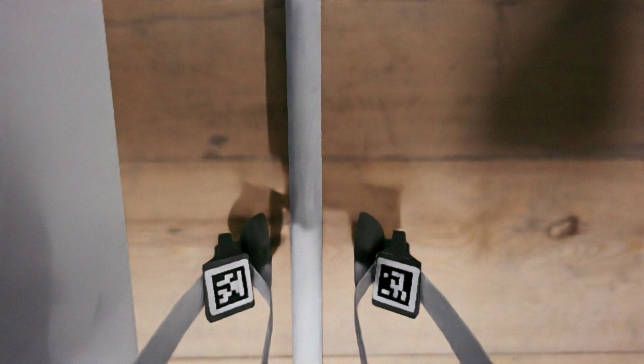

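Request:
execute_actions:
  actions:
    - {"r1":{"base":{"translate_m":-0.009},"joints":{"arm_m":0.284,"gripper_m":0.036}}}
  cameras: []

Request:
execute_actions:
  actions:
    - {"r1":{"joints":{"lift_m":0.13}}}
  cameras: ["r1_wrist_camera"]

Scene clock: 284.30 s.
r1.base_odometry: x=-0.990 y=-0.778 heading=-1.080 (m, m, rad; r1's odometry frame)
r1.turned_by_wheels: +0.000 (rad since the last result)
r1.turned_by_imu: +0.000 (rad since the last result)
r1.base_tilt: forward=-0.1 right=+0.0 (deg)
r1.lidar_m: 1.89 2.01 2.71 3.77 3.90 2.93 2.27 0.77 0.55 0.53 0.55 0.73
r1.head_depth_mm: 475 456 1072 1354 1287 1211 1137 / 472 452 1052 1352 1278 - 1127 / 471 450 1028 1351 1301 - - / 469 448 1007 1331 1291 - 1125 / 467 446 991 1329 1271 1196 1126 / 466 443 972 1327 1266 1194 1128 / 464 438 954 1308 1263 1192 1126
r1.base_status: done
r1.joint_positions: lift_m=+0.140 arm_m=+0.284 wrist_yaw_rad=+0.002 wrist_pitch_rad=-1.551 wrist_roll_rad=+1.543 gripper_m=+0.036 head_pan_rad=-1.576 head_tilt_rad=-1.235
r1.joint_status: all done
r1.motor_effort: left_wheel=+2(4) right_wheel=-1(4) lift_m=+22(22) arm_m=+4(3) wrist_yaw_rad=-1(1) wrist_pitch_rad=-3(3) wrist_roll_rad=+3(3) gripper_m=+0(69) head_pan_rad=+3(3) head_tilt_rad=-8(10) (%)
r1.hand_pose: x=-0.0216 y=-0.4094 z=+0.0224 quat_wxyz=(+0.011, +0.010, -0.714, -0.700) (m; r1's base frame)
r1.wrist_depth_mm: 139 168 169 168 171 171 172 / 138 171 173 173 176 175 176 / 138 176 176 176 180 180 181 / 138 180 183 182 185 184 185 / 138 185 185 173 189 191 192 / 138 189 192 186 194 196 196 / 138 180 198 196 200 201 202
r2.base_odometry: x=-0.946 y=+0.337 heading=-2.019 (m, m, rad; r2's odometry frame)
r2.turned_by_wheels: +0.000 (rad since the last result)
r2.turned_by_imu: -0.001 (rad since the last result)
r2.base_tilt: forward=+0.9 right=-2.2 (deg)
r2.lidar_m: 2.46 2.69 3.80 3.77 2.88 2.31 1.33 0.67 0.54 0.54 0.58 0.90
r2.head_depth_mm: - - - - - - - / - - - - - - - / - - - - - - - / - - 3139 663 522 479 - / - - 911 663 523 861 1030 / - - 3182 664 521 886 1102 / - - 694 654 522 911 1135
r2.base_status: not commanded
r2.joint_positions: lift_m=+1.098 arm_m=+0.001 wrist_yaw_rad=+0.000 wrist_pitch_rad=-1.557 wrist_roll_rad=+0.632 gripper_m=+0.100 head_pan_rad=-1.563 head_tilt_rad=-0.593
r2.joint_status: not commanded
r2.motor_effort: left_wheel=-2(2) right_wheel=+1(1) lift_m=+40(40) arm_m=-4(3) wrist_yaw_rad=+0(0) wrist_pitch_rad=-1(1) wrist_roll_rad=-1(1) gripper_m=+0(0) head_pan_rad=-3(4) head_tilt_rad=-5(4) (%)
r2.hand_pose: x=-0.0216 y=-0.1256 z=+0.9797 quat_wxyz=(+0.322, +0.317, -0.635, -0.627) (m; r2's base frame)
r2.wrist_depth_mm: 244 671 857 - - - - / 718 892 - - - - - / 964 - - - - - - / - - - - - - - / - - - - - - - / - - - - - - - / - - - - - - -
pictures: none
No camera images: the call's "cameras" was empty. Leave "cameras" out to get every camera's image.

Scene clock: 285.07 s.
r1.base_odometry: x=-0.990 y=-0.778 heading=-1.080 (m, m, rad; r1's odometry frame)
r1.turned_by_wheels: +0.000 (rad since the last result)
r1.turned_by_imu: +0.000 (rad since the last result)
r1.base_tilt: forward=-0.1 right=+0.0 (deg)
r1.lidar_m: 1.89 2.01 2.71 3.77 3.91 2.93 2.27 0.77 0.55 0.53 0.55 0.73
r1.head_depth_mm: 475 457 1068 1351 1286 1212 1142 / 473 451 1054 1357 1281 - 1123 / 471 449 1026 1346 1304 - - / 469 448 1001 1325 1293 - 1122 / 467 447 991 1324 1270 1197 1129 / 465 444 971 1326 1263 1190 1125 / 464 439 955 1306 1263 1187 1122
r1.base_status: not commanded
r1.joint_positions: lift_m=+0.135 arm_m=+0.284 wrist_yaw_rad=+0.002 wrist_pitch_rad=-1.560 wrist_roll_rad=+1.543 gripper_m=+0.036 head_pan_rad=-1.576 head_tilt_rad=-1.235
r1.joint_status: lift_m contact_stop (moved -0.005 of -0.010)
r1.on_its_own: lift_m is slack since a contact_stop, until your next command for it (your +0.130 is given up)
r1.motor_effort: left_wheel=+1(2) right_wheel=+0(0) lift_m=+31(30) arm_m=+2(3) wrist_yaw_rad=-1(1) wrist_pitch_rad=+1(3) wrist_roll_rad=+3(3) gripper_m=-2(3) head_pan_rad=+3(2) head_tilt_rad=-9(9) (%)
r1.hand_pose: x=-0.0216 y=-0.4071 z=+0.0171 quat_wxyz=(+0.011, +0.010, -0.711, -0.704) (m; r1's base frame)
r1.wrist_depth_mm: 141 163 163 165 167 168 169 / 141 166 168 168 171 172 173 / 141 172 173 173 175 177 178 / 140 177 177 178 181 181 183 / 140 180 180 171 185 187 189 / 140 184 - 176 190 191 193 / 139 183 194 192 197 198 198
r2.base_odometry: x=-0.946 y=+0.337 heading=-2.019 (m, m, rad; r2's odometry frame)
r2.turned_by_wheels: +0.000 (rad since the last result)
r2.turned_by_imu: +0.000 (rad since the last result)
r2.base_tilt: forward=+0.9 right=-2.1 (deg)
r2.lidar_m: 2.46 2.69 3.80 3.76 2.88 2.30 1.33 0.67 0.54 0.54 0.59 0.90
r2.head_depth_mm: - - - - - - - / - - - - - - - / - - - - - - - / - - 3154 664 521 479 - / - - 913 662 523 862 1028 / - - 3145 664 522 890 1102 / - - 695 653 522 915 1143
r2.base_status: not commanded
r2.joint_positions: lift_m=+1.098 arm_m=+0.001 wrist_yaw_rad=+0.000 wrist_pitch_rad=-1.557 wrist_roll_rad=+0.632 gripper_m=+0.100 head_pan_rad=-1.563 head_tilt_rad=-0.593
r2.joint_status: not commanded
r2.motor_effort: left_wheel=-2(2) right_wheel=+1(1) lift_m=+39(40) arm_m=-3(4) wrist_yaw_rad=+0(0) wrist_pitch_rad=-1(1) wrist_roll_rad=-1(1) gripper_m=+0(0) head_pan_rad=-4(4) head_tilt_rad=-4(5) (%)
r2.hand_pose: x=-0.0216 y=-0.1256 z=+0.9797 quat_wxyz=(+0.322, +0.317, -0.635, -0.627) (m; r2's base frame)
r2.wrist_depth_mm: 242 664 890 - - - - / 715 904 - - - - - / 963 - - - - - - / - - - - - - - / - - - - - - - / - - - - - - - / - - - - - - -
pictures: r1_wrist_camera
Images, in order (width x height): r1_wrist_camera 644x364.

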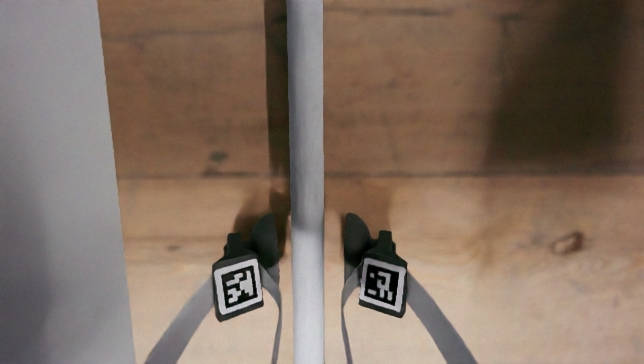

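Request:
execute_actions:
  actions:
    - {"r1":{"joints":{"lift_m":0.1365,"gripper_m":-0.02}}}
  cameras: ["r1_wrist_camera"]

Scene clock: 287.23 s.
r1.base_odometry: x=-0.990 y=-0.778 heading=-1.080 (m, m, rad; r1's odometry frame)
r1.turned_by_wheels: +0.000 (rad since the last result)
r1.turned_by_imu: +0.000 (rad since the last result)
r1.base_tilt: forward=+0.0 right=+0.0 (deg)
r1.lidar_m: 1.89 2.01 2.71 3.76 3.90 2.92 2.27 0.77 0.55 0.53 0.55 0.74
r1.head_depth_mm: 475 457 1070 1350 1287 1212 1140 / 473 452 1050 1352 1284 - 1129 / 471 450 1028 1338 1299 - - / 469 448 1003 1327 1291 - 1125 / 467 447 989 1326 1267 1193 1128 / 465 443 973 1314 1264 1194 1128 / 464 439 959 1304 1261 1191 1120
r1.base_status: not commanded
r1.joint_positions: lift_m=+0.136 arm_m=+0.284 wrist_yaw_rad=+0.002 wrist_pitch_rad=-1.568 wrist_roll_rad=+1.543 gripper_m=-0.019 head_pan_rad=-1.576 head_tilt_rad=-1.235
r1.joint_status: all done
r1.motor_effort: left_wheel=+1(1) right_wheel=+0(0) lift_m=+32(36) arm_m=+3(2) wrist_yaw_rad=-1(1) wrist_pitch_rad=+4(6) wrist_roll_rad=+3(3) gripper_m=-16(100) head_pan_rad=+3(3) head_tilt_rad=-9(9) (%)
r1.hand_pose: x=-0.0216 y=-0.4049 z=+0.0189 quat_wxyz=(+0.011, +0.010, -0.708, -0.707) (m; r1's base frame)
r1.wrist_depth_mm: 144 164 165 166 168 170 172 / 144 168 169 169 173 174 176 / 143 172 174 174 178 179 181 / 143 177 178 179 183 183 185 / 143 181 181 183 187 189 190 / 143 186 187 - 193 195 197 / 143 190 194 195 198 201 201
r2.base_odometry: x=-0.946 y=+0.337 heading=-2.019 (m, m, rad; r2's odometry frame)
r2.turned_by_wheels: +0.000 (rad since the last result)
r2.turned_by_imu: +0.000 (rad since the last result)
r2.base_tilt: forward=+0.9 right=-2.1 (deg)
r2.lidar_m: 2.46 2.69 3.80 3.75 2.88 2.31 1.33 0.67 0.54 0.54 0.59 0.90
r2.head_depth_mm: - - - - - - - / - - - - - - - / - - - - - - - / - - 3197 665 523 479 - / - - 912 665 523 862 1032 / - - 3146 666 522 887 1103 / - - 697 653 522 915 1140
r2.base_status: not commanded
r2.joint_positions: lift_m=+1.098 arm_m=+0.001 wrist_yaw_rad=+0.000 wrist_pitch_rad=-1.557 wrist_roll_rad=+0.632 gripper_m=+0.100 head_pan_rad=-1.563 head_tilt_rad=-0.593
r2.joint_status: not commanded
r2.motor_effort: left_wheel=-2(2) right_wheel=+1(1) lift_m=+39(40) arm_m=-3(4) wrist_yaw_rad=+0(0) wrist_pitch_rad=-1(1) wrist_roll_rad=-1(1) gripper_m=+0(0) head_pan_rad=-4(4) head_tilt_rad=-4(4) (%)
r2.hand_pose: x=-0.0216 y=-0.1256 z=+0.9797 quat_wxyz=(+0.322, +0.317, -0.635, -0.627) (m; r2's base frame)
r2.wrist_depth_mm: 245 666 866 - - - - / 711 901 - - - - - / 954 - - - - - - / - - - - - - - / - - - - - - - / - - - - - - - / - - - - - - -
pictures: r1_wrist_camera
Images, in order (width x height): r1_wrist_camera 644x364.

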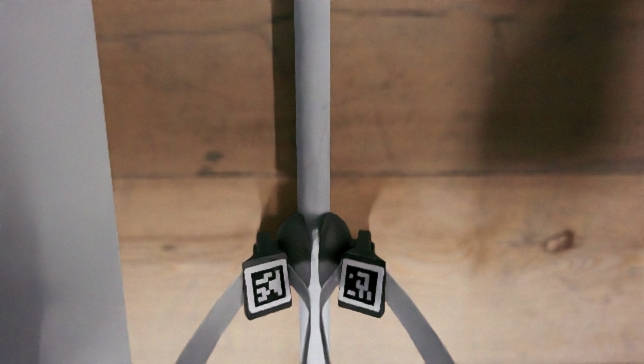

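Request:
execute_actions:
  actions:
    - {"r1":{"joints":{"lift_m":0.155}}}
  cameras: []

Request:
execute_actions:
  actions:
    - {"r1":{"joints":{"arm_m":0.11}}}
  cameras: ["r1_wrist_camera","r1_head_camera"]

Scene clock: 298.43 s.
r1.base_odometry: x=-0.990 y=-0.778 heading=-1.080 (m, m, rad; r1's odometry frame)
r1.turned_by_wheels: +0.000 (rad since the last result)
r1.turned_by_imu: +0.000 (rad since the last result)
r1.base_tilt: forward=-0.1 right=-0.1 (deg)
r1.lidar_m: 1.90 2.01 2.71 3.78 3.89 2.92 2.27 0.77 0.55 0.53 0.54 0.74
r1.head_depth_mm: 475 457 1068 1352 1281 1212 1140 / 473 452 1052 1360 1285 - 1127 / 471 449 1029 1341 1304 - - / 469 448 1004 1323 1291 - 1121 / 467 446 992 1323 1264 1191 1131 / 466 443 971 1324 1267 1192 1127 / 464 438 956 1311 1263 1187 1117
r1.base_status: not commanded
r1.joint_positions: lift_m=+0.154 arm_m=+0.284 wrist_yaw_rad=+0.002 wrist_pitch_rad=-1.556 wrist_roll_rad=+1.543 gripper_m=-0.019 head_pan_rad=-1.576 head_tilt_rad=-1.235
r1.joint_status: all done
r1.motor_effort: left_wheel=+1(1) right_wheel=-1(0) lift_m=+44(47) arm_m=+3(3) wrist_yaw_rad=-1(1) wrist_pitch_rad=-1(4) wrist_roll_rad=+3(3) gripper_m=-14(15) head_pan_rad=+3(2) head_tilt_rad=-9(10) (%)
r1.hand_pose: x=-0.0216 y=-0.4081 z=+0.0366 quat_wxyz=(+0.011, +0.010, -0.712, -0.702) (m; r1's base frame)
r1.wrist_depth_mm: 140 180 182 182 184 184 186 / 140 183 187 187 189 190 191 / 140 187 190 190 194 194 195 / 140 195 197 196 199 200 202 / 140 197 200 201 204 207 208 / 139 197 207 - 210 210 212 / 139 196 213 213 216 218 219
r2.base_odometry: x=-0.946 y=+0.337 heading=-2.019 (m, m, rad; r2's odometry frame)
r2.turned_by_wheels: +0.000 (rad since the last result)
r2.turned_by_imu: -0.001 (rad since the last result)
r2.base_tilt: forward=+0.9 right=-2.1 (deg)
r2.lidar_m: 2.46 2.69 3.80 3.77 2.87 2.30 1.33 0.67 0.54 0.54 0.59 0.90
r2.head_depth_mm: - - - - - - - / - - - - - - - / - - - - - - - / - - 3170 665 521 479 - / - - 907 664 522 861 1024 / - - 3130 666 522 889 1109 / - - 695 653 522 915 1142
r2.base_status: not commanded
r2.joint_positions: lift_m=+1.098 arm_m=+0.001 wrist_yaw_rad=+0.000 wrist_pitch_rad=-1.557 wrist_roll_rad=+0.632 gripper_m=+0.100 head_pan_rad=-1.563 head_tilt_rad=-0.593
r2.joint_status: not commanded
r2.motor_effort: left_wheel=-2(2) right_wheel=+1(1) lift_m=+39(40) arm_m=-4(3) wrist_yaw_rad=+0(0) wrist_pitch_rad=-1(1) wrist_roll_rad=-1(1) gripper_m=+0(0) head_pan_rad=-4(4) head_tilt_rad=-5(4) (%)
r2.hand_pose: x=-0.0216 y=-0.1256 z=+0.9797 quat_wxyz=(+0.322, +0.317, -0.635, -0.627) (m; r2's base frame)
r2.wrist_depth_mm: 244 669 864 - - - - / 704 898 - - - - - / 952 - - - - - - / - - - - - - - / - - - - - - - / - - - - - - - / - - - - - - -
pictures: none
No camera images: the call's "cameras" was empty. Leave "cameras" out to get every camera's image.

Scene clock: 300.97 s.
r1.base_odometry: x=-0.990 y=-0.778 heading=-1.080 (m, m, rad; r1's odometry frame)
r1.turned_by_wheels: +0.000 (rad since the last result)
r1.turned_by_imu: +0.000 (rad since the last result)
r1.base_tilt: forward=+0.0 right=+0.0 (deg)
r1.lidar_m: 1.89 2.01 2.71 3.77 3.89 2.93 2.26 0.77 0.55 0.53 0.55 0.73
r1.head_depth_mm: 474 457 1072 1359 1289 1208 1144 / 473 452 1048 1353 1271 - 1128 / 471 449 1029 1349 1294 - - / 469 448 1007 1348 1277 - 1119 / 468 446 992 1328 1259 1198 1133 / 465 443 969 1325 1268 1191 1127 / 464 439 955 1320 1260 1184 1123
r1.base_status: not commanded
r1.joint_positions: lift_m=+0.154 arm_m=+0.110 wrist_yaw_rad=+0.002 wrist_pitch_rad=-1.555 wrist_roll_rad=+1.543 gripper_m=-0.019 head_pan_rad=-1.576 head_tilt_rad=-1.235
r1.joint_status: all done
r1.motor_effort: left_wheel=+1(1) right_wheel=-1(1) lift_m=+45(44) arm_m=-4(4) wrist_yaw_rad=-1(1) wrist_pitch_rad=-2(2) wrist_roll_rad=+3(3) gripper_m=-14(14) head_pan_rad=+3(2) head_tilt_rad=-9(9) (%)
r1.hand_pose: x=-0.0216 y=-0.2350 z=+0.0366 quat_wxyz=(+0.011, +0.010, -0.712, -0.702) (m; r1's base frame)
r1.wrist_depth_mm: 180 180 182 182 185 - - / 184 185 186 186 188 - - / 190 190 191 192 195 - - / 195 195 196 198 200 - - / 200 201 203 202 202 - - / 206 207 207 - - - - / 210 212 215 215 217 - -
r2.base_odometry: x=-0.946 y=+0.337 heading=-2.019 (m, m, rad; r2's odometry frame)
r2.turned_by_wheels: +0.000 (rad since the last result)
r2.turned_by_imu: -0.001 (rad since the last result)
r2.base_tilt: forward=+0.8 right=-2.1 (deg)
r2.lidar_m: 2.46 2.69 3.81 3.77 2.87 2.30 1.33 0.67 0.54 0.54 0.59 0.90
r2.head_depth_mm: - - - - - - - / - - - - - - - / - - - - - - - / - - 3195 666 522 480 - / - - 909 665 522 861 1028 / - - 3151 664 523 887 1105 / - - 694 652 522 913 1142
r2.base_status: not commanded
r2.joint_positions: lift_m=+1.098 arm_m=+0.001 wrist_yaw_rad=+0.000 wrist_pitch_rad=-1.557 wrist_roll_rad=+0.632 gripper_m=+0.100 head_pan_rad=-1.563 head_tilt_rad=-0.593
r2.joint_status: not commanded
r2.motor_effort: left_wheel=-2(2) right_wheel=+1(1) lift_m=+40(39) arm_m=-4(3) wrist_yaw_rad=+0(0) wrist_pitch_rad=-1(1) wrist_roll_rad=-1(1) gripper_m=+0(0) head_pan_rad=-4(4) head_tilt_rad=-4(4) (%)
r2.hand_pose: x=-0.0216 y=-0.1256 z=+0.9797 quat_wxyz=(+0.322, +0.317, -0.635, -0.627) (m; r2's base frame)
r2.wrist_depth_mm: 244 674 867 - - - - / 706 901 - - - - - / 980 - - - - - - / - - - - - - - / - - - - - - - / - - - - - - - / - - - - - - -
pictures: r1_head_camera (sideways: a quarter turn clockwise sets it upright), r1_wrist_camera
Images, in order (width x height): r1_head_camera 896x504, r1_wrist_camera 644x364.

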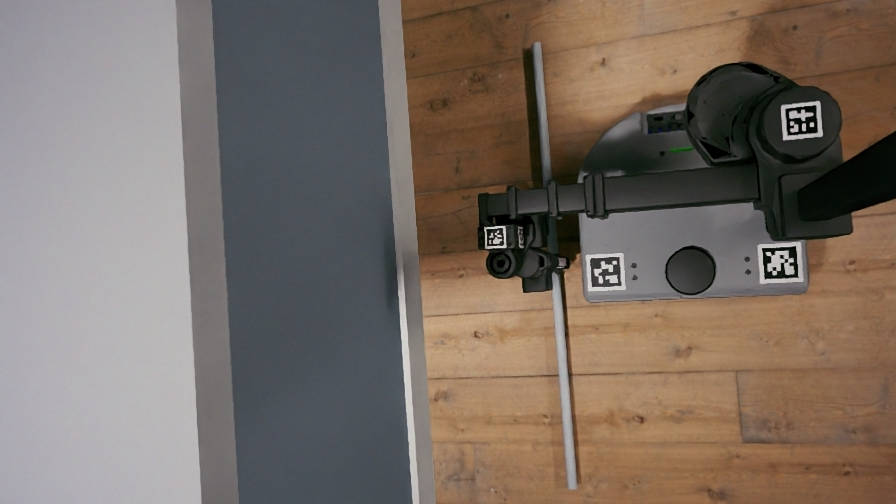

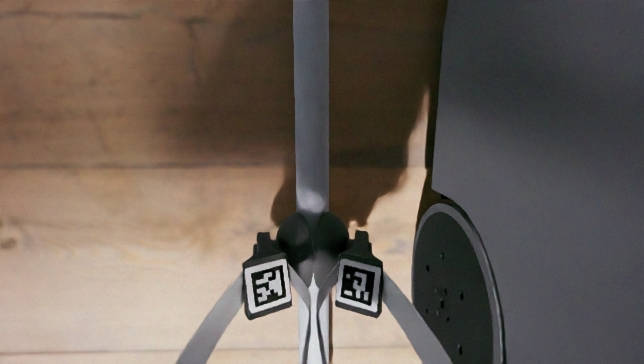

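Request:
execute_actions:
  actions:
    - {"r1":{"base":{"rotate_rad":-1.43}}}
  cameras: ["r1_wrist_camera"]

Request:
execute_actions:
  actions:
    - {"r1":{"base":{"translate_m":-0.4},"joints":{"arm_m":0.52,"head_tilt_rad":-1.1}}}
  cameras: ["r1_wrist_camera","r1_head_camera"]

Scene clock: 308.30 s.
r1.base_odometry: x=-0.990 y=-0.778 heading=-2.510 (m, m, rad; r1's odometry frame)
r1.turned_by_wheels: -1.430 (rad since the last result)
r1.turned_by_imu: -1.394 (rad since the last result)
r1.base_tilt: forward=-0.1 right=+0.1 (deg)
r1.lidar_m: 0.53 0.57 0.87 1.95 2.12 3.22 3.76 3.54 2.84 1.39 0.67 0.53
r1.head_depth_mm: 1713 1575 1462 1369 1277 1209 1143 / 1707 1574 1462 1365 1280 - 1128 / 1701 1564 1452 1364 1294 - - / 1692 1557 1451 1370 1274 - 1120 / 1684 1550 1450 1351 1255 1198 1128 / 1668 1559 1440 1349 1267 1191 1125 / 1454 1476 1425 1346 1268 1190 1124
r1.base_status: done
r1.joint_positions: lift_m=+0.154 arm_m=+0.110 wrist_yaw_rad=+0.002 wrist_pitch_rad=-1.555 wrist_roll_rad=+1.544 gripper_m=-0.019 head_pan_rad=-1.576 head_tilt_rad=-1.235
r1.joint_status: not commanded
r1.motor_effort: left_wheel=+3(9) right_wheel=-2(6) lift_m=+44(44) arm_m=-4(4) wrist_yaw_rad=-1(1) wrist_pitch_rad=-2(2) wrist_roll_rad=+2(2) gripper_m=-13(14) head_pan_rad=+2(3) head_tilt_rad=-9(7) (%)
r1.hand_pose: x=-0.0216 y=-0.2350 z=+0.0366 quat_wxyz=(+0.010, +0.010, -0.712, -0.702) (m; r1's base frame)
r1.wrist_depth_mm: 180 180 182 181 185 - - / 184 186 187 186 189 - - / 190 190 192 191 193 - - / 194 195 196 197 199 - - / 199 201 202 200 205 - - / 204 205 206 - - - - / 211 212 213 214 217 - -
r2.base_odometry: x=-0.946 y=+0.337 heading=-2.019 (m, m, rad; r2's odometry frame)
r2.turned_by_wheels: +0.000 (rad since the last result)
r2.turned_by_imu: -0.001 (rad since the last result)
r2.base_tilt: forward=+0.8 right=-2.1 (deg)
r2.lidar_m: 2.46 2.69 3.81 3.77 2.87 2.31 1.33 0.67 0.54 0.54 0.59 0.90
r2.head_depth_mm: - - - - - - - / - - - - - - - / - - - - - - - / - - 3160 665 522 479 - / - - 913 665 522 861 1033 / - - 3143 663 522 885 1107 / - - 695 653 522 913 1141
r2.base_status: not commanded
r2.joint_positions: lift_m=+1.098 arm_m=+0.001 wrist_yaw_rad=+0.000 wrist_pitch_rad=-1.557 wrist_roll_rad=+0.632 gripper_m=+0.100 head_pan_rad=-1.563 head_tilt_rad=-0.593
r2.joint_status: not commanded
r2.motor_effort: left_wheel=-2(2) right_wheel=+1(1) lift_m=+40(39) arm_m=-4(3) wrist_yaw_rad=+0(0) wrist_pitch_rad=-1(1) wrist_roll_rad=-1(1) gripper_m=+0(0) head_pan_rad=-4(4) head_tilt_rad=-4(4) (%)
r2.hand_pose: x=-0.0216 y=-0.1256 z=+0.9797 quat_wxyz=(+0.322, +0.317, -0.635, -0.627) (m; r2's base frame)
r2.wrist_depth_mm: 244 675 890 - - - - / 709 900 - - - - - / 963 - - - - - - / - - - - - - - / - - - - - - - / - - - - - - - / - - - - - - -
pictures: r1_wrist_camera
Images, in order (width x height): r1_wrist_camera 644x364.

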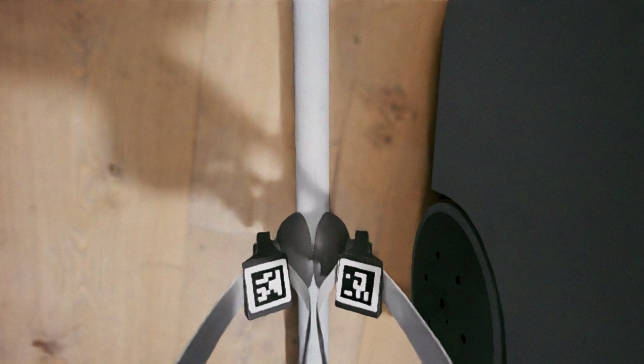

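Scene clock: 313.40 s.
r1.base_odometry: x=-0.667 y=-0.542 heading=-2.510 (m, m, rad; r1's odometry frame)
r1.turned_by_wheels: +0.000 (rad since the last result)
r1.turned_by_imu: +0.002 (rad since the last result)
r1.base_tilt: forward=-0.2 right=+0.1 (deg)
r1.lidar_m: 0.92 1.00 1.49 2.00 2.17 3.30 3.37 3.45 2.78 2.43 1.17 0.93
r1.head_depth_mm: 2054 1797 1607 1448 1320 1212 1137 / 2041 1797 1601 1447 1325 1224 - / 2041 1789 1603 1428 1314 - - / 2021 1781 1617 1398 1318 1244 - / 2022 1778 1588 1428 1311 1203 1113 / 2010 1770 1581 1428 1307 1198 1112 / 2008 1769 1577 1426 1303 1197 1109
r1.base_status: done
r1.joint_positions: lift_m=+0.154 arm_m=+0.519 wrist_yaw_rad=+0.001 wrist_pitch_rad=-1.554 wrist_roll_rad=+1.545 gripper_m=-0.019 head_pan_rad=-1.576 head_tilt_rad=-1.100
r1.joint_status: all done
joint sent to its limit — the command would take r1.arm_m past its upper limit, so that joint was sent only as far as its limit.
r1.motor_effort: left_wheel=+3(5) right_wheel=-2(5) lift_m=+45(44) arm_m=+3(2) wrist_yaw_rad=-1(2) wrist_pitch_rad=-2(2) wrist_roll_rad=+2(2) gripper_m=-14(14) head_pan_rad=+3(3) head_tilt_rad=+0(14) (%)
r1.hand_pose: x=-0.0216 y=-0.6435 z=+0.0366 quat_wxyz=(+0.010, +0.009, -0.713, -0.701) (m; r1's base frame)
r1.wrist_depth_mm: 178 179 182 180 182 183 185 / 184 184 186 185 188 189 190 / 188 189 191 191 193 193 195 / 193 195 196 197 198 199 200 / 198 199 200 200 203 205 205 / 203 204 205 - 208 210 212 / 209 210 212 212 214 217 217
r2.base_odometry: x=-0.946 y=+0.337 heading=-2.019 (m, m, rad; r2's odometry frame)
r2.turned_by_wheels: +0.000 (rad since the last result)
r2.turned_by_imu: -0.001 (rad since the last result)
r2.base_tilt: forward=+0.9 right=-2.1 (deg)
r2.lidar_m: 2.46 2.69 3.81 3.75 2.88 2.31 1.33 0.67 0.54 0.54 0.59 0.90
r2.head_depth_mm: - - - - - - - / - - - - - - - / - - - - - - - / - - 3116 664 522 480 - / - - 912 664 523 862 1031 / - - 3153 664 522 890 1107 / - - 696 653 523 913 1138
r2.base_status: not commanded
r2.joint_positions: lift_m=+1.098 arm_m=+0.001 wrist_yaw_rad=+0.000 wrist_pitch_rad=-1.557 wrist_roll_rad=+0.632 gripper_m=+0.100 head_pan_rad=-1.563 head_tilt_rad=-0.593
r2.joint_status: not commanded
r2.motor_effort: left_wheel=-2(2) right_wheel=+1(1) lift_m=+39(39) arm_m=-4(3) wrist_yaw_rad=+0(0) wrist_pitch_rad=-1(1) wrist_roll_rad=-1(1) gripper_m=+0(0) head_pan_rad=-3(4) head_tilt_rad=-4(4) (%)
r2.hand_pose: x=-0.0216 y=-0.1256 z=+0.9797 quat_wxyz=(+0.322, +0.317, -0.635, -0.627) (m; r2's base frame)
r2.wrist_depth_mm: 244 687 872 - - - - / 721 903 - - - - - / 944 - - - - - - / - - - - - - - / - - - - - - - / - - - - - - - / - - - - - - -
pictures: r1_head_camera (sideways: a quarter turn clockwise sets it upright), r1_wrist_camera
Images, in order (width x height): r1_head_camera 896x504, r1_wrist_camera 644x364.

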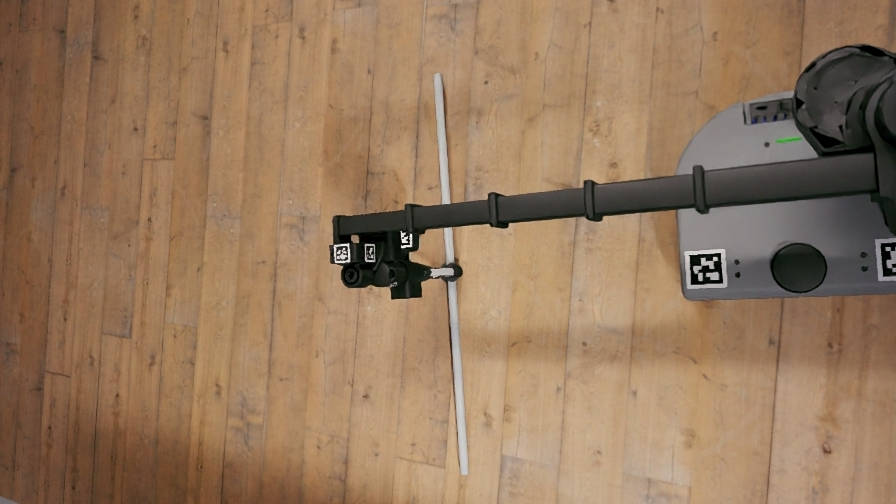

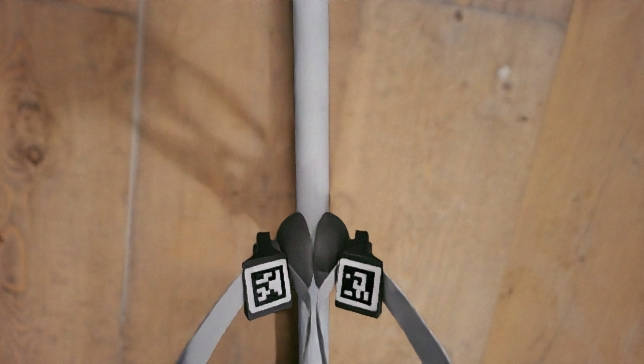

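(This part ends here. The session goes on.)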